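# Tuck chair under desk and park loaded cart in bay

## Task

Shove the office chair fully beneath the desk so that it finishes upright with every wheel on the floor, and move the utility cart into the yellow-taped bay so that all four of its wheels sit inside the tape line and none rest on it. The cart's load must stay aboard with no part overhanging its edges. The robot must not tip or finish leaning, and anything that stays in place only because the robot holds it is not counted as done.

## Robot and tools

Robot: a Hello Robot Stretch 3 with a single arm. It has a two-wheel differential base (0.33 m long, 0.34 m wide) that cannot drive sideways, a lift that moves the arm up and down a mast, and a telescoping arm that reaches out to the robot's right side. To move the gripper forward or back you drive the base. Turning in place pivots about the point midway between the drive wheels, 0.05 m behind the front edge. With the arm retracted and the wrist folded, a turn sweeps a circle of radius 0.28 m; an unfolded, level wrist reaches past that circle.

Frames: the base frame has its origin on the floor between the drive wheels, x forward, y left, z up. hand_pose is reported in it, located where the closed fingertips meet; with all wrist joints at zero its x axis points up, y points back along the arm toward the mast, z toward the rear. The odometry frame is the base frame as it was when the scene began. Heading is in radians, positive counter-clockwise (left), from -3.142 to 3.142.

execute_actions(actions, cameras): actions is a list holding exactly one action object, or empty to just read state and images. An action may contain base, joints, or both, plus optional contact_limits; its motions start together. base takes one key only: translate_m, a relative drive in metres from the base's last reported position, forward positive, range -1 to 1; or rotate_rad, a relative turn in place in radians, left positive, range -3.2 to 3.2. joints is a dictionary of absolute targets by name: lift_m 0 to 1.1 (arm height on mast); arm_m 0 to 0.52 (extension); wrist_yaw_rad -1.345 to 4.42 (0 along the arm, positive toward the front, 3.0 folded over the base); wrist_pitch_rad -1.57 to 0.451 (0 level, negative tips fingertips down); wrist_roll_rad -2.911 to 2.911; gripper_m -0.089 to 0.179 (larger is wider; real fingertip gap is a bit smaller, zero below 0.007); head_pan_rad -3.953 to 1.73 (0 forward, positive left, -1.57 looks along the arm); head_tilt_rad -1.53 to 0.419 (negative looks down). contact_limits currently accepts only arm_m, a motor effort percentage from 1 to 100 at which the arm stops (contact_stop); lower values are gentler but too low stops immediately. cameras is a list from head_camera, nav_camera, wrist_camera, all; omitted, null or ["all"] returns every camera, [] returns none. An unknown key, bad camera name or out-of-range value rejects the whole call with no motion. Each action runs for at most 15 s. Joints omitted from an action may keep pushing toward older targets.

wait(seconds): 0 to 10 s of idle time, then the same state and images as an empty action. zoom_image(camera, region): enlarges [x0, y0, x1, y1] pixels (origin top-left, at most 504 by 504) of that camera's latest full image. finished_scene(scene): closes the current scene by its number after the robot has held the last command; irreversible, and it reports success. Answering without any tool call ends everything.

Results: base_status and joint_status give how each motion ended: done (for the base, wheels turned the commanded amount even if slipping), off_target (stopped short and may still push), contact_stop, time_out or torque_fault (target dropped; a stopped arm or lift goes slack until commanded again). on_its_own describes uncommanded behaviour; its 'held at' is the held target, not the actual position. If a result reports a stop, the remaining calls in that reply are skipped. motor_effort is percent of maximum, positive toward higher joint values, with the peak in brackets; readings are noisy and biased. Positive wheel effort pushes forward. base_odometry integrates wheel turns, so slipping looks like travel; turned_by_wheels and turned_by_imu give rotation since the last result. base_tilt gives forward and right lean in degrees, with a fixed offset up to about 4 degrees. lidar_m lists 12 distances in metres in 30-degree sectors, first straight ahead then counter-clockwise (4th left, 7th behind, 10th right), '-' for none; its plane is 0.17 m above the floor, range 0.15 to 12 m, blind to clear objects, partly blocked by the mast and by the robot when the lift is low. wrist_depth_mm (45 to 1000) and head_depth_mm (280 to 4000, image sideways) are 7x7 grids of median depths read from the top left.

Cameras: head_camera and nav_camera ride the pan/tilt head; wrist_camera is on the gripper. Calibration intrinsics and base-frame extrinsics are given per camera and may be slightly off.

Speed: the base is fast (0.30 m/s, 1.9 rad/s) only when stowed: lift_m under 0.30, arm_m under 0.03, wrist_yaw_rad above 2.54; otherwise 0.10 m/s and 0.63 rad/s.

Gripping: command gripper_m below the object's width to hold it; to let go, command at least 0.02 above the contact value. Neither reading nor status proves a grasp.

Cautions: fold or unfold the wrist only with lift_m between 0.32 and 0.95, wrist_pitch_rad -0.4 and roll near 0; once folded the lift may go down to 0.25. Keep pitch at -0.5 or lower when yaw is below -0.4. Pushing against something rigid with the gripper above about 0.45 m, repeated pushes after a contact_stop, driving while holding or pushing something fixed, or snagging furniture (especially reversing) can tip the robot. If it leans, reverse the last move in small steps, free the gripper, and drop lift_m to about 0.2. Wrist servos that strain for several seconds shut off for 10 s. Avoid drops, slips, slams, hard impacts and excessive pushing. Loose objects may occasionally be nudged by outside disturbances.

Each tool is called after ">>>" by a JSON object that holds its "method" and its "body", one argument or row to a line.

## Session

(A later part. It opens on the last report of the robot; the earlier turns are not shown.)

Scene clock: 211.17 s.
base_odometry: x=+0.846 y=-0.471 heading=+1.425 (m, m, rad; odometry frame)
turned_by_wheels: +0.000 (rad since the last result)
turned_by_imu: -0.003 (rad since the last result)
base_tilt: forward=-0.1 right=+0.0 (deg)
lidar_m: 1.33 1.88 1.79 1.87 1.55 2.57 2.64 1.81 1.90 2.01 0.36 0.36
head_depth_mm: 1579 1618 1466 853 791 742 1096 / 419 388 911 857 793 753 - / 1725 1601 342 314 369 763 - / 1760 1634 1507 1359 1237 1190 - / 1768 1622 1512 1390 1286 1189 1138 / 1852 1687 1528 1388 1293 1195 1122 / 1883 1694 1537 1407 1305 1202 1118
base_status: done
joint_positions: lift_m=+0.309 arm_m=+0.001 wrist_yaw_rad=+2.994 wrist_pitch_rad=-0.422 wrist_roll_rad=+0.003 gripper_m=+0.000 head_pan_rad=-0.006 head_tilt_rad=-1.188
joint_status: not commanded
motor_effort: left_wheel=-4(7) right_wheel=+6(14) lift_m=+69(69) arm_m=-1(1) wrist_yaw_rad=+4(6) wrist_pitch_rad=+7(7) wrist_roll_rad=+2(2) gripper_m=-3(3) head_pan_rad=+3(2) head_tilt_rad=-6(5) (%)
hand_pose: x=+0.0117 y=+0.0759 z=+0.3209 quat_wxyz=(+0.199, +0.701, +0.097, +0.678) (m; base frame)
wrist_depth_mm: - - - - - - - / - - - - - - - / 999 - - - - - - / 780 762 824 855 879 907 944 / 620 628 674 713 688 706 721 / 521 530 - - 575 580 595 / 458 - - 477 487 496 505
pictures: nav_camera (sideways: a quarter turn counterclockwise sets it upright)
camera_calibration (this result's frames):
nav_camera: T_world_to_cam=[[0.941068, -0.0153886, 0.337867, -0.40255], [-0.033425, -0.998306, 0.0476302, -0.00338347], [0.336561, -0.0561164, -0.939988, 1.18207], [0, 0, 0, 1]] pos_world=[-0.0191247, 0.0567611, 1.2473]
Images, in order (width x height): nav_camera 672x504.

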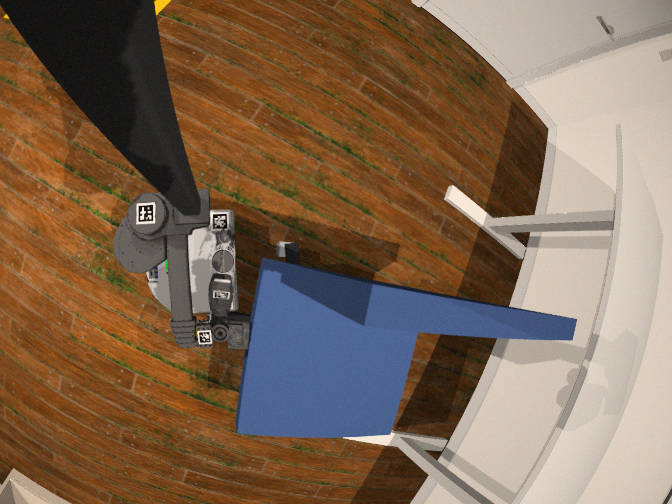

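>>> {"method": "execute_actions", "body": {
  "actions": [
    {"base":{"translate_m":-0.3},"joints":{"lift_m":0.44}}
  ],
  "cameras": []
}}

>>> {"method": "execute_actions", "body": {
  "actions": [
    {"joints":{"arm_m":0.31,"wrist_yaw_rad":1.57,"head_pan_rad":-0.6}}
  ],
  "cameras": ["nav_camera","wrist_camera"]
}}

>>> {"method": "execute_actions", "body": {
  "actions": [
    {"base":{"translate_m":0.28}}
  ],
  "cameras": ["nav_camera"]
}}

Scene clock: 224.30 s.
base_odometry: x=+0.802 y=-0.768 heading=+1.425 (m, m, rad; odometry frame)
turned_by_wheels: +0.000 (rad since the last result)
turned_by_imu: -0.001 (rad since the last result)
base_tilt: forward=+0.0 right=+0.0 (deg)
lidar_m: 1.62 2.03 1.95 1.28 1.24 2.31 2.37 1.58 1.52 1.86 1.93 0.61
head_depth_mm: 1744 1018 928 867 1250 1177 - / 1790 1027 932 879 1221 1185 - / 515 684 918 892 1265 1185 - / 438 540 1452 1348 1280 1191 - / 1828 1665 1513 1397 1283 1190 1137 / 1883 1683 1519 1398 1289 1193 1127 / 1889 1698 1526 1404 1296 1206 1119
base_status: done
joint_positions: lift_m=+0.439 arm_m=+0.001 wrist_yaw_rad=+2.999 wrist_pitch_rad=-0.422 wrist_roll_rad=+0.003 gripper_m=+0.000 head_pan_rad=-0.006 head_tilt_rad=-1.188
joint_status: all done
motor_effort: left_wheel=-1(9) right_wheel=+2(2) lift_m=+69(74) arm_m=-1(1) wrist_yaw_rad=+0(4) wrist_pitch_rad=+6(6) wrist_roll_rad=+2(2) gripper_m=-2(3) head_pan_rad=+3(3) head_tilt_rad=-5(5) (%)
hand_pose: x=+0.0106 y=+0.0762 z=+0.4511 quat_wxyz=(+0.197, +0.701, +0.098, +0.678) (m; base frame)
wrist_depth_mm: - - - - - - - / - - - - - - - / - - - - - - - / - - - - - - - / 807 812 888 940 916 937 945 / 674 691 - - 740 757 779 / 579 598 610 617 638 642 644
pictures: none
No camera images: the call's "cameras" was empty. Leave "cameras" out to get every camera's image.

Scene clock: 227.80 s.
base_odometry: x=+0.802 y=-0.768 heading=+1.425 (m, m, rad; odometry frame)
turned_by_wheels: +0.000 (rad since the last result)
turned_by_imu: -0.001 (rad since the last result)
base_tilt: forward=+0.0 right=+0.0 (deg)
lidar_m: 1.63 2.03 1.95 1.28 1.25 2.31 2.36 1.58 1.52 1.86 1.92 0.61
head_depth_mm: 1787 1623 1463 1343 1252 1160 - / 1789 1610 948 1327 1259 1184 - / 1779 1054 941 1319 1259 1201 - / 1809 1041 946 901 1266 1189 - / 1787 1055 952 892 1287 1184 1109 / 1798 1681 962 883 1276 1194 1116 / 1796 1688 655 1374 1295 1208 1122
base_status: not commanded
joint_positions: lift_m=+0.439 arm_m=+0.310 wrist_yaw_rad=+1.570 wrist_pitch_rad=-0.422 wrist_roll_rad=+0.003 gripper_m=+0.000 head_pan_rad=-0.593 head_tilt_rad=-1.188
joint_status: all done
motor_effort: left_wheel=-1(1) right_wheel=+2(2) lift_m=+69(69) arm_m=+5(6) wrist_yaw_rad=+0(5) wrist_pitch_rad=+6(6) wrist_roll_rad=+2(2) gripper_m=-2(3) head_pan_rad=-3(32) head_tilt_rad=-5(5) (%)
hand_pose: x=+0.2026 y=-0.4549 z=+0.4511 quat_wxyz=(+0.593, +0.594, -0.385, +0.383) (m; base frame)
wrist_depth_mm: 475 - - - - - - / 336 352 375 411 - - - / 275 259 251 300 - - - / 957 283 254 810 - - - / 811 671 635 839 886 913 950 / 668 693 592 - 743 751 771 / 588 538 601 563 629 648 654
pictures: nav_camera (sideways: a quarter turn counterclockwise sets it upright), wrist_camera
camera_calibration (this result's frames):
nav_camera: T_world_to_cam=[[0.774986, -0.534081, 0.337866, -0.401537], [-0.580803, -0.81265, 0.0476302, -0.0000444664], [0.249129, -0.233146, -0.939988, 1.1826], [0, 0, 0, 1]] pos_world=[0.0165392, 0.0612302, 1.2473]
wrist_camera: T_world_to_cam=[[-0.0190661, -0.998686, 0.0475766, -0.481574], [-0.54796, -0.0293646, -0.835989, 0.514081], [0.836287, -0.0420091, -0.54668, 0.221493], [0, 0, 0, 1]] pos_world=[0.0872822, -0.456541, 0.573764]
Images, in order (width x height): nav_camera 672x504, wrist_camera 644x364.

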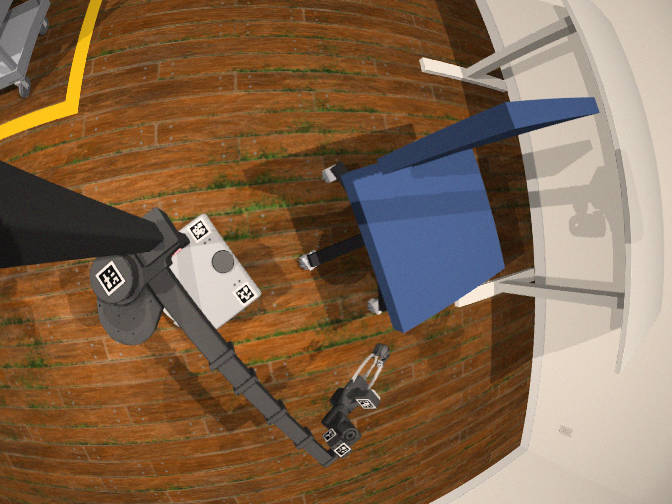

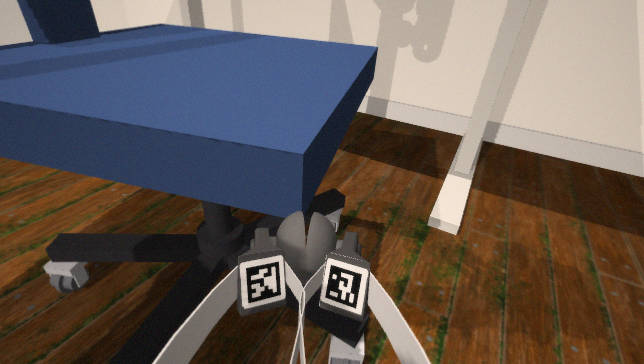

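Scene clock: 232.00 s.
base_odometry: x=+0.843 y=-0.491 heading=+1.425 (m, m, rad; odometry frame)
turned_by_wheels: +0.000 (rad since the last result)
turned_by_imu: -0.003 (rad since the last result)
base_tilt: forward=-0.1 right=+0.0 (deg)
lidar_m: 1.35 1.89 1.80 1.64 1.53 2.56 2.62 1.79 1.63 2.00 1.23 0.47
head_depth_mm: 1328 1586 1450 1315 1247 1168 - / 1680 1593 939 876 1253 1184 - / 1688 1635 940 863 1161 1195 - / 1668 1654 949 871 821 1184 - / 1639 1664 957 878 798 1185 1107 / 1615 1687 966 375 1269 1199 1118 / 1587 1701 357 1361 1294 1209 1128
base_status: done
joint_positions: lift_m=+0.439 arm_m=+0.310 wrist_yaw_rad=+1.482 wrist_pitch_rad=-0.432 wrist_roll_rad=+0.010 gripper_m=+0.000 head_pan_rad=-0.593 head_tilt_rad=-1.188
joint_status: not commanded
on_its_own: wrist_yaw_rad is held at +1.484, not at your +1.570, by its stall guard, which is not easing now
motor_effort: left_wheel=-4(26) right_wheel=+5(28) lift_m=+66(69) arm_m=-1(5) wrist_yaw_rad=+2(38) wrist_pitch_rad=+9(11) wrist_roll_rad=-1(1) gripper_m=-4(8) head_pan_rad=-2(3) head_tilt_rad=-6(5) (%)
hand_pose: x=+0.2003 y=-0.4750 z=+0.4488 quat_wxyz=(+0.610, +0.580, -0.410, +0.351) (m; base frame)
wrist_depth_mm: - - - - - - 991 / 323 338 359 - - - - / 226 234 242 - - - - / 175 178 183 984 - - - / 158 165 174 871 862 866 925 / 175 186 191 - 712 724 751 / 497 494 491 609 616 636 641
pictures: nav_camera (sideways: a quarter turn counterclockwise sets it upright)
camera_calibration (this result's frames):
nav_camera: T_world_to_cam=[[0.77493, -0.534163, 0.337866, -0.401536], [-0.580889, -0.812588, 0.0476302, -0.0000439422], [0.249104, -0.233173, -0.939988, 1.1826], [0, 0, 0, 1]] pos_world=[0.0165457, 0.0612291, 1.2473]
Images, in order (width x height): nav_camera 672x504.

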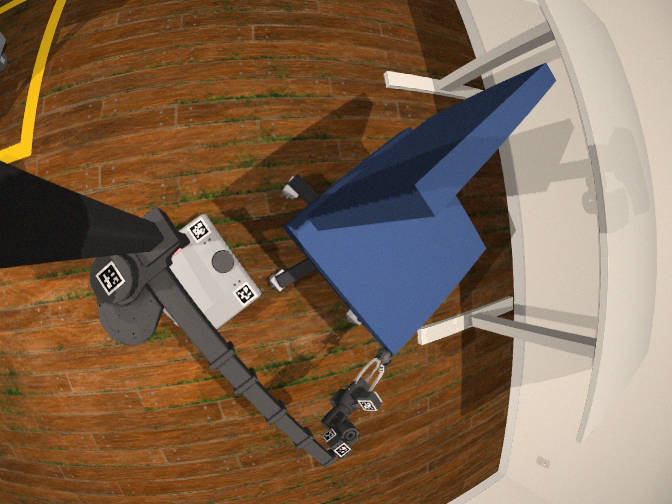

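Rotating left sweeps the tip north-westward.

>>> {"method": "execute_actions", "body": {
  "actions": [
    {"base":{"rotate_rad":0.5},"joints":{"wrist_yaw_rad":1.3,"head_pan_rad":-1.0}}
  ],
  "cameras": ["nav_camera"]
}}

Scene clock: 236.63 s.
base_odometry: x=+0.843 y=-0.491 heading=+1.924 (m, m, rad; odometry frame)
turned_by_wheels: +0.500 (rad since the last result)
turned_by_imu: +0.480 (rad since the last result)
base_tilt: forward=-0.2 right=+0.1 (deg)
lidar_m: 1.92 1.80 1.86 1.35 2.56 2.60 1.79 1.89 1.97 1.22 1.58 0.58
head_depth_mm: 1631 1547 1479 1324 1246 1181 1069 / 1670 1599 1487 1361 1254 1195 - / 1615 412 537 861 1256 1210 - / 1613 409 533 860 1260 1186 1128 / 1614 408 531 759 1281 1194 1110 / 1640 406 526 753 1260 1203 1116 / 1633 406 524 745 1300 1204 1127
base_status: done
joint_positions: lift_m=+0.439 arm_m=+0.310 wrist_yaw_rad=+1.298 wrist_pitch_rad=-0.423 wrist_roll_rad=+0.010 gripper_m=+0.000 head_pan_rad=-0.993 head_tilt_rad=-1.188
joint_status: all done
motor_effort: left_wheel=-3(34) right_wheel=+3(30) lift_m=+65(66) arm_m=+0(1) wrist_yaw_rad=+1(37) wrist_pitch_rad=+7(20) wrist_roll_rad=-1(1) gripper_m=-3(9) head_pan_rad=-3(27) head_tilt_rad=-5(5) (%)
hand_pose: x=+0.1941 y=-0.5154 z=+0.4508 quat_wxyz=(+0.639, +0.538, -0.464, +0.297) (m; base frame)
wrist_depth_mm: - - - - - 966 823 / 338 356 375 394 - - 871 / 234 241 250 260 315 - 922 / 179 182 188 214 - - 955 / 145 147 162 247 896 915 921 / 122 134 164 - 742 729 773 / 121 143 505 613 618 636 642
pictures: nav_camera (sideways: a quarter turn counterclockwise sets it upright)
camera_calibration (this result's frames):
nav_camera: T_world_to_cam=[[0.505937, -0.793646, 0.337867, -0.399896], [-0.851344, -0.522442, 0.0476302, 0.00160585], [0.138714, -0.311738, -0.939988, 1.18328], [0, 0, 0, 1]] pos_world=[0.0395521, 0.0523361, 1.2473]
Images, in order (width x height): nav_camera 672x504.

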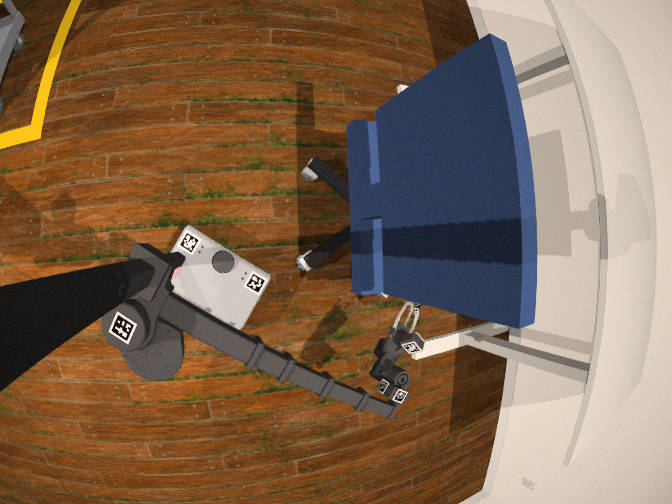

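>>> {"method": "execute_actions", "body": {
  "actions": [
    {"base":{"rotate_rad":-0.6}}
  ],
  "cameras": []
}}

>>> {"method": "execute_actions", "body": {
  "actions": [
    {"base":{"translate_m":-0.2},"joints":{"arm_m":0,"wrist_yaw_rad":3.0,"head_pan_rad":0}}
  ],
  "cameras": []
}}

>>> {"method": "execute_actions", "body": {
  "actions": [
    {"base":{"rotate_rad":0.7},"joints":{"lift_m":0.25,"arm_m":0.035}}
  ],
  "cameras": []
}}

>>> {"method": "execute_actions", "body": {
  "actions": [
    {"base":{"translate_m":0.26}}
  ],
  "cameras": []
}}

>>> {"method": "execute_actions", "body": {
  "actions": [
    {"base":{"rotate_rad":-1.03}}
  ],
  "cameras": ["nav_camera"]
}}

>>> {"method": "execute_actions", "body": {
  "actions": [
    {"base":{"translate_m":0.6}}
  ],
  "cameras": ["nav_camera"]
}}

Scene clock: 251.23 s.
base_odometry: x=+0.843 y=-0.491 heading=+1.325 (m, m, rad; odometry frame)
turned_by_wheels: -0.600 (rad since the last result)
turned_by_imu: -0.605 (rad since the last result)
base_tilt: forward=-0.1 right=+0.0 (deg)
lidar_m: 0.58 1.96 1.81 1.84 1.42 1.89 2.57 1.79 1.62 1.96 1.24 1.22
head_depth_mm: 1783 1613 1496 1330 1251 1186 1073 / 1791 1626 1499 1358 1252 1191 - / 1822 1626 1484 1378 1267 1210 - / 1842 1650 1499 1379 1273 1181 1123 / 1799 1642 1497 1367 1251 1190 1116 / 1336 1628 1519 672 1198 1195 1116 / 1619 1681 464 576 818 1174 1123
base_status: done
joint_positions: lift_m=+0.439 arm_m=+0.310 wrist_yaw_rad=+1.299 wrist_pitch_rad=-0.422 wrist_roll_rad=+0.010 gripper_m=+0.000 head_pan_rad=-0.993 head_tilt_rad=-1.188
joint_status: not commanded
motor_effort: left_wheel=+2(8) right_wheel=+0(4) lift_m=+66(66) arm_m=+0(0) wrist_yaw_rad=+0(1) wrist_pitch_rad=+6(7) wrist_roll_rad=-1(1) gripper_m=-4(4) head_pan_rad=-3(3) head_tilt_rad=-6(5) (%)
hand_pose: x=+0.1942 y=-0.5153 z=+0.4511 quat_wxyz=(+0.638, +0.538, -0.464, +0.297) (m; base frame)
wrist_depth_mm: - - - - - - - / 377 506 - - - - - / 385 - - - - - - / - - - - - - - / 762 827 862 898 897 900 963 / 585 608 634 - 740 750 764 / 587 592 601 609 630 626 643
pictures: none
No camera images: the call's "cameras" was empty. Leave "cameras" out to get every camera's image.

Scene clock: 254.73 s.
base_odometry: x=+0.794 y=-0.685 heading=+1.325 (m, m, rad; odometry frame)
turned_by_wheels: +0.000 (rad since the last result)
turned_by_imu: +0.000 (rad since the last result)
base_tilt: forward=-0.1 right=+0.0 (deg)
lidar_m: 0.78 2.06 1.90 1.58 1.45 2.37 2.39 2.06 1.66 1.56 1.95 1.38
head_depth_mm: 508 665 1427 1354 1252 1177 - / 529 645 913 1363 1259 1180 - / 551 679 936 1340 1261 1191 - / 576 717 965 1376 1271 1196 - / 601 755 1014 1371 1287 1191 1134 / 629 807 1504 1402 1292 1197 1135 / 1808 1686 1536 1409 1291 1202 1123
base_status: done
joint_positions: lift_m=+0.439 arm_m=+0.001 wrist_yaw_rad=+2.999 wrist_pitch_rad=-0.422 wrist_roll_rad=+0.009 gripper_m=+0.000 head_pan_rad=-0.007 head_tilt_rad=-1.188
joint_status: all done
motor_effort: left_wheel=+3(4) right_wheel=+0(4) lift_m=+65(66) arm_m=-3(4) wrist_yaw_rad=+1(3) wrist_pitch_rad=+6(6) wrist_roll_rad=-1(1) gripper_m=-3(3) head_pan_rad=+3(39) head_tilt_rad=-6(5) (%)
hand_pose: x=+0.0106 y=+0.0760 z=+0.4511 quat_wxyz=(+0.198, +0.703, +0.098, +0.676) (m; base frame)
wrist_depth_mm: - - - - - - - / - - - - - - - / - - - - - - - / 989 - - - - - - / 805 835 888 941 910 917 938 / 683 688 - - 761 745 760 / 588 595 603 611 638 641 653
pictures: none
No camera images: the call's "cameras" was empty. Leave "cameras" out to get every camera's image.

Scene clock: 257.30 s.
base_odometry: x=+0.794 y=-0.685 heading=+2.025 (m, m, rad; odometry frame)
turned_by_wheels: +0.700 (rad since the last result)
turned_by_imu: +0.704 (rad since the last result)
base_tilt: forward=-0.1 right=+0.0 (deg)
lidar_m: 1.94 1.89 1.29 1.25 2.39 2.46 1.65 1.56 1.95 1.38 0.78 0.79
head_depth_mm: 1796 1592 984 1336 1251 1175 - / 1813 1629 1480 1340 1255 1174 - / 1806 1635 1485 1367 1271 1189 - / 1833 1647 1502 1379 1274 1188 - / 1855 1668 1506 1386 1284 1192 1129 / 1844 1671 1523 1396 1297 1197 1122 / 1820 1693 1537 1411 1293 1202 1122
base_status: done
joint_positions: lift_m=+0.251 arm_m=+0.035 wrist_yaw_rad=+2.999 wrist_pitch_rad=-0.421 wrist_roll_rad=+0.009 gripper_m=+0.000 head_pan_rad=-0.007 head_tilt_rad=-1.188
joint_status: all done
motor_effort: left_wheel=-4(9) right_wheel=+3(6) lift_m=+17(58) arm_m=+5(5) wrist_yaw_rad=+0(1) wrist_pitch_rad=+6(7) wrist_roll_rad=-1(1) gripper_m=-3(3) head_pan_rad=+3(3) head_tilt_rad=-5(5) (%)
hand_pose: x=+0.0106 y=+0.0421 z=+0.2628 quat_wxyz=(+0.198, +0.703, +0.097, +0.676) (m; base frame)
wrist_depth_mm: - - - - - - - / - - - - - - - / 906 907 939 987 - - - / 682 694 711 747 755 781 811 / 547 558 588 627 597 608 631 / 481 - - - 497 507 513 / - - - - 418 424 434
pictures: none
No camera images: the call's "cameras" was empty. Leave "cameras" out to get every camera's image.

Scene clock: 261.17 s.
base_odometry: x=+0.680 y=-0.451 heading=+2.024 (m, m, rad; odometry frame)
turned_by_wheels: +0.000 (rad since the last result)
turned_by_imu: -0.002 (rad since the last result)
base_tilt: forward=+0.0 right=+0.0 (deg)
lidar_m: 1.70 1.65 1.46 1.22 2.52 2.59 1.91 1.78 2.19 1.35 0.63 1.33
head_depth_mm: 1788 1623 1470 1340 1221 1174 - / 1789 1625 1477 1355 1253 1183 - / 1802 1631 1492 1372 1264 1194 - / 1822 1640 1498 1382 1274 1194 - / 1794 1660 1514 1387 1283 1199 1131 / 1731 1688 1520 1396 1291 1198 1127 / 1647 1685 1538 1403 1294 1204 1118
base_status: done
joint_positions: lift_m=+0.251 arm_m=+0.035 wrist_yaw_rad=+2.999 wrist_pitch_rad=-0.421 wrist_roll_rad=+0.009 gripper_m=+0.000 head_pan_rad=-0.007 head_tilt_rad=-1.188
joint_status: not commanded
motor_effort: left_wheel=-2(5) right_wheel=+2(6) lift_m=+17(17) arm_m=+5(4) wrist_yaw_rad=+1(0) wrist_pitch_rad=+6(6) wrist_roll_rad=-1(1) gripper_m=-3(3) head_pan_rad=+3(3) head_tilt_rad=-5(5) (%)
hand_pose: x=+0.0106 y=+0.0421 z=+0.2628 quat_wxyz=(+0.198, +0.703, +0.097, +0.676) (m; base frame)
wrist_depth_mm: - - - - - - - / - - - - - - - / 867 900 962 - - - - / 673 704 712 737 758 785 818 / 545 555 594 621 599 613 626 / 495 - - - 497 508 515 / - - - - 419 425 436
pictures: none
No camera images: the call's "cameras" was empty. Leave "cameras" out to get every camera's image.

Scene clock: 263.77 s.
base_odometry: x=+0.680 y=-0.451 heading=+0.995 (m, m, rad; odometry frame)
turned_by_wheels: -1.030 (rad since the last result)
turned_by_imu: -1.038 (rad since the last result)
base_tilt: forward=+0.0 right=+0.0 (deg)
lidar_m: 0.63 1.32 1.70 1.66 1.44 1.22 2.50 2.61 1.91 1.78 2.20 1.35
head_depth_mm: 418 489 634 1318 1248 1171 - / 420 489 639 911 1240 1178 - / 424 491 640 918 1270 1189 - / 427 492 644 923 1276 1197 - / 436 495 647 934 1268 1193 1134 / 437 496 647 1365 1280 1198 1127 / 438 498 1495 1406 1296 1207 1119
base_status: done
joint_positions: lift_m=+0.251 arm_m=+0.035 wrist_yaw_rad=+2.999 wrist_pitch_rad=-0.421 wrist_roll_rad=+0.009 gripper_m=+0.000 head_pan_rad=-0.007 head_tilt_rad=-1.188
joint_status: not commanded
motor_effort: left_wheel=+3(8) right_wheel=-1(3) lift_m=+17(17) arm_m=+4(5) wrist_yaw_rad=+2(0) wrist_pitch_rad=+6(6) wrist_roll_rad=-1(1) gripper_m=-3(3) head_pan_rad=+2(3) head_tilt_rad=-6(6) (%)
hand_pose: x=+0.0106 y=+0.0421 z=+0.2628 quat_wxyz=(+0.198, +0.703, +0.097, +0.676) (m; base frame)
wrist_depth_mm: - - - - - - - / - - - - - - - / 900 907 967 - - - - / 677 687 714 725 759 779 801 / 546 555 599 620 602 613 620 / 480 - - - 489 505 419 / - - - - 421 425 425
pictures: nav_camera (sideways: a quarter turn counterclockwise sets it upright)
camera_calibration (this result's frames):
nav_camera: T_world_to_cam=[[0.941055, -0.0162063, 0.337866, -0.40255], [-0.0342924, -0.998276, 0.0476302, -0.00337819], [0.336512, -0.0564088, -0.939988, 1.18207], [0, 0, 0, 1]] pos_world=[-0.0190754, 0.056783, 1.2473]
Images, in order (width x height): nav_camera 672x504.

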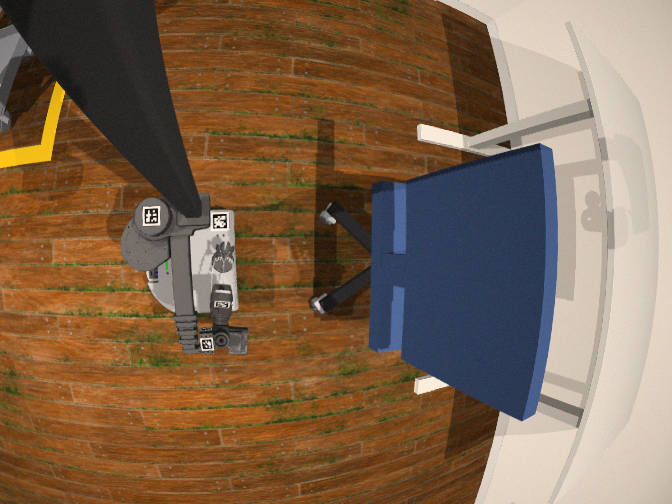

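Scene clock: 271.13 s.
base_odometry: x=+1.007 y=+0.052 heading=+0.996 (m, m, rad; odometry frame)
turned_by_wheels: +0.001 (rad since the last result)
turned_by_imu: +0.046 (rad since the last result)
base_tilt: forward=-0.1 right=+0.1 (deg)
lidar_m: 0.29 0.81 1.64 1.62 1.74 1.75 3.08 2.80 1.88 2.13 0.89 0.30
head_depth_mm: 452 407 386 849 795 469 - / 456 411 389 857 546 517 - / 459 414 391 865 290 492 - / 465 418 395 874 291 469 - / 468 421 399 876 293 760 1131 / 474 424 401 1398 295 1158 1129 / 479 428 405 1375 297 1180 1123
base_status: translate_m off_target (by the wheels' count: +0.5998 of +0.6000)
joint_positions: lift_m=+0.251 arm_m=+0.035 wrist_yaw_rad=+2.999 wrist_pitch_rad=-0.421 wrist_roll_rad=+0.009 gripper_m=+0.000 head_pan_rad=-0.006 head_tilt_rad=-1.188
joint_status: not commanded
on_its_own: left_wheel is at rest, and its effort (+73) is outside its rest range (-18 to +18)
motor_effort: left_wheel=+73(93) right_wheel=+5(27) lift_m=+18(18) arm_m=+4(5) wrist_yaw_rad=+0(2) wrist_pitch_rad=+6(6) wrist_roll_rad=-1(1) gripper_m=-3(4) head_pan_rad=+3(3) head_tilt_rad=-6(5) (%)
hand_pose: x=+0.0105 y=+0.0421 z=+0.2628 quat_wxyz=(+0.197, +0.703, +0.098, +0.676) (m; base frame)
wrist_depth_mm: - - - - - - - / - - - - - - 669 / 912 914 959 997 - - 740 / 679 690 727 717 736 750 770 / 551 559 592 624 597 606 609 / 481 - - - 491 500 413 / - - - - 319 415 420
pictures: nav_camera (sideways: a quarter turn counterclockwise sets it upright)
camera_calibration (this result's frames):
nav_camera: T_world_to_cam=[[0.941108, -0.0155721, 0.337748, -0.402396], [-0.0336134, -0.998299, 0.0476337, -0.00338683], [0.336432, -0.0561812, -0.940031, 1.18213], [0, 0, 0, 1]] pos_world=[-0.0191206, 0.0567661, 1.2473]
Images, in order (width x height): nav_camera 672x504.

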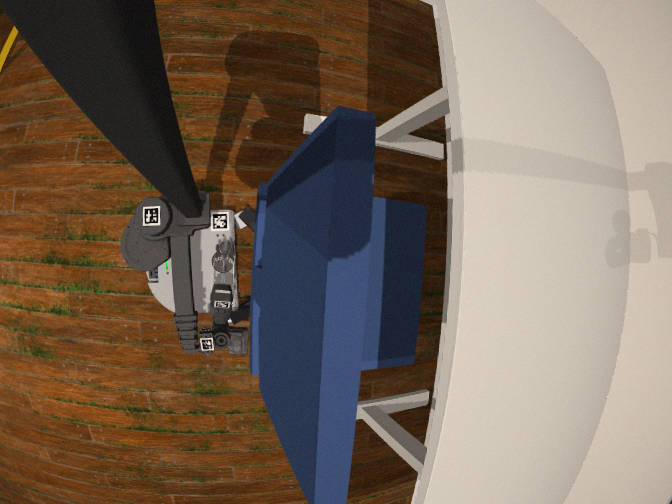

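>>> {"method": "execute_actions", "body": {
  "actions": [
    {"base":{"translate_m":-0.2},"joints":{"lift_m":0.44,"arm_m":0}}
  ],
  "cameras": []
}}

>>> {"method": "execute_actions", "body": {
  "actions": [
    {"joints":{"wrist_yaw_rad":1.85}}
  ],
  "cameras": []
}}

>>> {"method": "execute_actions", "body": {
  "actions": [
    {"base":{"translate_m":0.2}}
  ],
  "cameras": ["nav_camera"]
}}

Scene clock: 281.57 s.
base_odometry: x=+0.898 y=-0.116 heading=+0.996 (m, m, rad; odometry frame)
turned_by_wheels: +0.000 (rad since the last result)
turned_by_imu: -0.001 (rad since the last result)
base_tilt: forward=-0.2 right=+0.0 (deg)
lidar_m: 0.49 0.98 1.66 1.63 1.76 1.56 2.89 2.78 2.09 1.82 1.05 1.03
head_depth_mm: 466 1436 390 552 1215 1173 - / 471 1453 395 561 1151 1176 - / 475 1460 400 572 1241 1195 - / 477 1475 406 583 1233 1196 - / 482 1481 411 596 1236 1198 1132 / 484 1486 417 607 1280 1203 1137 / 488 1501 423 1370 1304 1210 1120
base_status: done
joint_positions: lift_m=+0.439 arm_m=+0.001 wrist_yaw_rad=+2.999 wrist_pitch_rad=-0.421 wrist_roll_rad=+0.009 gripper_m=+0.000 head_pan_rad=-0.006 head_tilt_rad=-1.188
joint_status: all done
motor_effort: left_wheel=-1(59) right_wheel=+1(12) lift_m=+69(73) arm_m=-3(3) wrist_yaw_rad=+0(0) wrist_pitch_rad=+6(6) wrist_roll_rad=-1(1) gripper_m=-4(3) head_pan_rad=+3(3) head_tilt_rad=-5(6) (%)
hand_pose: x=+0.0105 y=+0.0761 z=+0.4512 quat_wxyz=(+0.197, +0.703, +0.098, +0.676) (m; base frame)
wrist_depth_mm: - - - - - - - / - - - - - - - / - - - - - - - / - - - - - - 301 / 798 834 889 903 900 873 874 / 689 694 - - 736 749 754 / 581 593 612 627 625 634 626
pictures: none
No camera images: the call's "cameras" was empty. Leave "cameras" out to get every camera's image.

Scene clock: 283.13 s.
base_odometry: x=+0.898 y=-0.116 heading=+0.996 (m, m, rad; odometry frame)
turned_by_wheels: +0.000 (rad since the last result)
turned_by_imu: +0.000 (rad since the last result)
base_tilt: forward=-0.1 right=+0.0 (deg)
lidar_m: 0.49 0.98 1.66 1.63 1.76 1.56 2.88 2.79 2.09 1.82 1.05 1.02
head_depth_mm: 466 1456 389 550 1212 1160 - / 470 1450 395 561 1156 1195 - / 474 1462 400 572 1237 1186 - / 477 1470 405 583 1233 1195 - / 481 1465 411 594 1238 1193 1130 / 484 1489 415 605 1273 1199 1134 / 488 1498 422 1375 1305 1203 1125
base_status: not commanded
joint_positions: lift_m=+0.439 arm_m=+0.001 wrist_yaw_rad=+1.852 wrist_pitch_rad=-0.421 wrist_roll_rad=+0.009 gripper_m=+0.000 head_pan_rad=-0.006 head_tilt_rad=-1.188
joint_status: all done
motor_effort: left_wheel=-1(1) right_wheel=+2(1) lift_m=+69(69) arm_m=-3(4) wrist_yaw_rad=-2(2) wrist_pitch_rad=+6(6) wrist_roll_rad=-1(1) gripper_m=-4(3) head_pan_rad=+3(3) head_tilt_rad=-6(6) (%)
hand_pose: x=+0.1939 y=-0.0837 z=+0.4512 quat_wxyz=(+0.533, +0.643, -0.300, +0.461) (m; base frame)
wrist_depth_mm: - - 202 180 - 966 869 / - 368 221 197 430 460 928 / - 281 248 216 274 286 348 / - 937 267 229 211 207 214 / 814 825 800 240 220 195 177 / 689 693 729 - 603 574 189 / 588 594 567 603 624 614 643
pictures: none
No camera images: the call's "cameras" was empty. Leave "cameras" out to get every camera's image.

Scene clock: 286.23 s.
base_odometry: x=+1.007 y=+0.052 heading=+0.996 (m, m, rad; odometry frame)
turned_by_wheels: +0.000 (rad since the last result)
turned_by_imu: -0.002 (rad since the last result)
base_tilt: forward=-0.1 right=+0.0 (deg)
lidar_m: 0.43 0.81 1.63 1.62 1.74 1.74 3.10 2.80 1.87 2.13 0.89 1.07
head_depth_mm: 452 408 340 422 791 1162 - / 455 410 343 427 795 1146 - / 460 413 346 434 727 1190 - / 464 417 348 440 812 1197 - / 469 421 351 447 819 1193 1135 / 473 424 354 453 1249 1198 1137 / 478 427 357 462 1288 1200 1124
base_status: done
joint_positions: lift_m=+0.439 arm_m=+0.001 wrist_yaw_rad=+1.861 wrist_pitch_rad=-0.430 wrist_roll_rad=+0.009 gripper_m=+0.000 head_pan_rad=-0.006 head_tilt_rad=-1.188
joint_status: not commanded
motor_effort: left_wheel=+2(12) right_wheel=+4(20) lift_m=+59(69) arm_m=-2(3) wrist_yaw_rad=-8(12) wrist_pitch_rad=+9(13) wrist_roll_rad=-1(1) gripper_m=-4(4) head_pan_rad=+3(3) head_tilt_rad=-5(5) (%)
hand_pose: x=+0.1922 y=-0.0818 z=+0.4495 quat_wxyz=(+0.533, +0.646, -0.294, +0.461) (m; base frame)
wrist_depth_mm: - 666 138 145 856 779 730 / - 315 152 161 409 439 774 / 242 234 167 179 266 277 311 / 279 221 186 181 196 203 210 / 805 760 211 172 162 160 164 / 669 686 728 - 172 151 140 / 587 595 506 559 591 166 146
pictures: nav_camera (sideways: a quarter turn counterclockwise sets it upright)
camera_calibration (this result's frames):
nav_camera: T_world_to_cam=[[0.941107, -0.0155759, 0.337751, -0.402399], [-0.0336175, -0.998299, 0.0476336, -0.0033867], [0.336434, -0.0561826, -0.94003, 1.18212], [0, 0, 0, 1]] pos_world=[-0.0191202, 0.0567662, 1.2473]
Images, in order (width x height): nav_camera 672x504.

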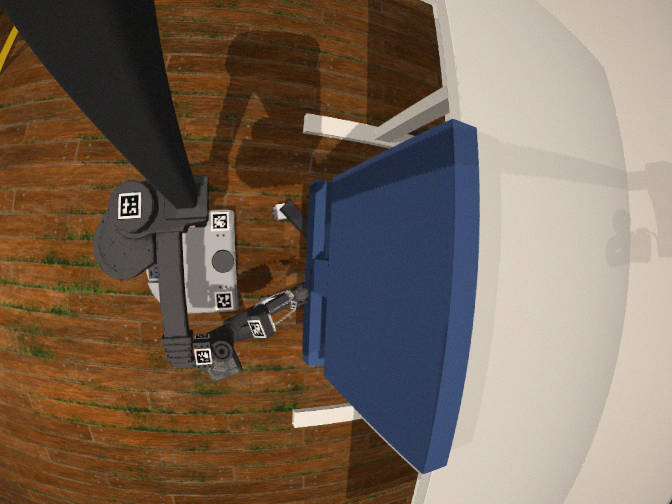

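>>> {"method": "execute_actions", "body": {
  "actions": [
    {"base":{"translate_m":0.05}}
  ],
  "cameras": ["nav_camera"]
}}

>>> {"method": "execute_actions", "body": {
  "actions": [
    {"base":{"translate_m":-0.06}}
  ],
  "cameras": []
}}

Scene clock: 292.10 s.
base_odometry: x=+1.034 y=+0.094 heading=+0.996 (m, m, rad; odometry frame)
turned_by_wheels: +0.000 (rad since the last result)
turned_by_imu: -0.146 (rad since the last result)
base_tilt: forward=-0.1 right=+0.1 (deg)
lidar_m: 0.41 0.81 0.79 1.62 1.64 1.77 1.80 3.18 2.20 1.89 0.87 0.88
head_depth_mm: 452 408 337 409 799 1165 - / 456 411 339 397 793 1183 - / 459 414 377 387 675 1190 - / 464 418 380 377 658 1196 - / 469 421 382 369 632 1176 1138 / 473 425 386 360 610 1201 1133 / 479 428 388 352 594 1206 1117
base_status: done
joint_positions: lift_m=+0.440 arm_m=+0.000 wrist_yaw_rad=+1.932 wrist_pitch_rad=-0.442 wrist_roll_rad=+0.003 gripper_m=+0.000 head_pan_rad=-0.006 head_tilt_rad=-1.188
joint_status: not commanded
on_its_own: left_wheel is at rest, and its effort (+19) is outside its rest range (-18 to +18); wrist_yaw_rad is at rest, and its effort (-61) is outside its rest range (-12 to +12)
motor_effort: left_wheel=+19(20) right_wheel=+13(19) lift_m=+55(59) arm_m=-1(2) wrist_yaw_rad=-61(61) wrist_pitch_rad=+12(14) wrist_roll_rad=+2(2) gripper_m=-12(11) head_pan_rad=+2(3) head_tilt_rad=-5(6) (%)
hand_pose: x=+0.1857 y=-0.0674 z=+0.4469 quat_wxyz=(+0.520, +0.656, -0.265, +0.478) (m; base frame)
wrist_depth_mm: - 142 129 871 852 793 737 / 676 157 142 336 387 411 792 / 221 201 156 232 256 266 822 / 227 199 174 183 191 197 203 / 765 748 199 170 160 157 160 / 653 689 - - 171 152 141 / 577 584 515 583 595 171 152
pictures: nav_camera (sideways: a quarter turn counterclockwise sets it upright)
camera_calibration (this result's frames):
nav_camera: T_world_to_cam=[[0.941107, -0.0155758, 0.337751, -0.402399], [-0.0336175, -0.998299, 0.0476336, -0.0033867], [0.336434, -0.0561826, -0.94003, 1.18212], [0, 0, 0, 1]] pos_world=[-0.0191202, 0.0567662, 1.2473]
Images, in order (width x height): nav_camera 672x504.

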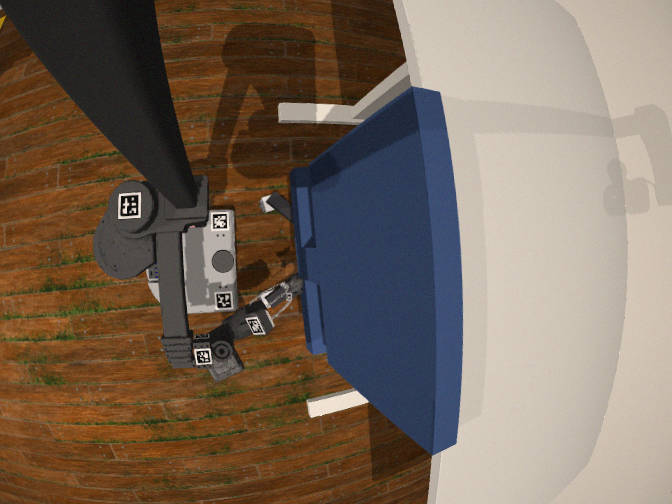

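Scene clock: 293.87 s.
base_odometry: x=+1.001 y=+0.043 heading=+0.996 (m, m, rad; odometry frame)
turned_by_wheels: +0.000 (rad since the last result)
turned_by_imu: +0.000 (rad since the last result)
base_tilt: forward=-0.2 right=+0.0 (deg)
lidar_m: 0.47 0.83 0.85 1.61 1.67 1.71 1.79 3.13 2.20 1.87 1.66 0.91
head_depth_mm: 451 407 386 566 1242 1169 - / 456 411 380 551 1228 1196 - / 460 413 374 537 1156 1186 - / 464 417 366 523 1232 1195 - / 467 420 361 511 1152 1196 1131 / 472 424 363 500 859 1198 1132 / 479 429 363 488 1296 1207 1120
base_status: done
joint_positions: lift_m=+0.440 arm_m=+0.000 wrist_yaw_rad=+1.852 wrist_pitch_rad=-0.423 wrist_roll_rad=+0.003 gripper_m=+0.000 head_pan_rad=-0.006 head_tilt_rad=-1.188
joint_status: not commanded
motor_effort: left_wheel=+1(14) right_wheel=+0(10) lift_m=+55(55) arm_m=+0(1) wrist_yaw_rad=-2(60) wrist_pitch_rad=+7(14) wrist_roll_rad=+2(2) gripper_m=-4(11) head_pan_rad=+3(3) head_tilt_rad=-5(5) (%)
hand_pose: x=+0.1937 y=-0.0834 z=+0.4513 quat_wxyz=(+0.534, +0.642, -0.297, +0.462) (m; base frame)
wrist_depth_mm: 690 - 178 930 895 857 827 / 688 321 193 375 435 908 884 / 254 241 213 260 277 290 919 / 913 256 236 220 211 209 972 / 789 832 764 233 224 207 658 / 670 686 719 - 626 701 715 / 582 506 590 588 627 638 643
pictures: none
No camera images: the call's "cameras" was empty. Leave "cameras" out to get every camera's image.

>>> {"method": "finished_scene", "body": {
  "scene": 1
}}

The scene is finished: the task was done.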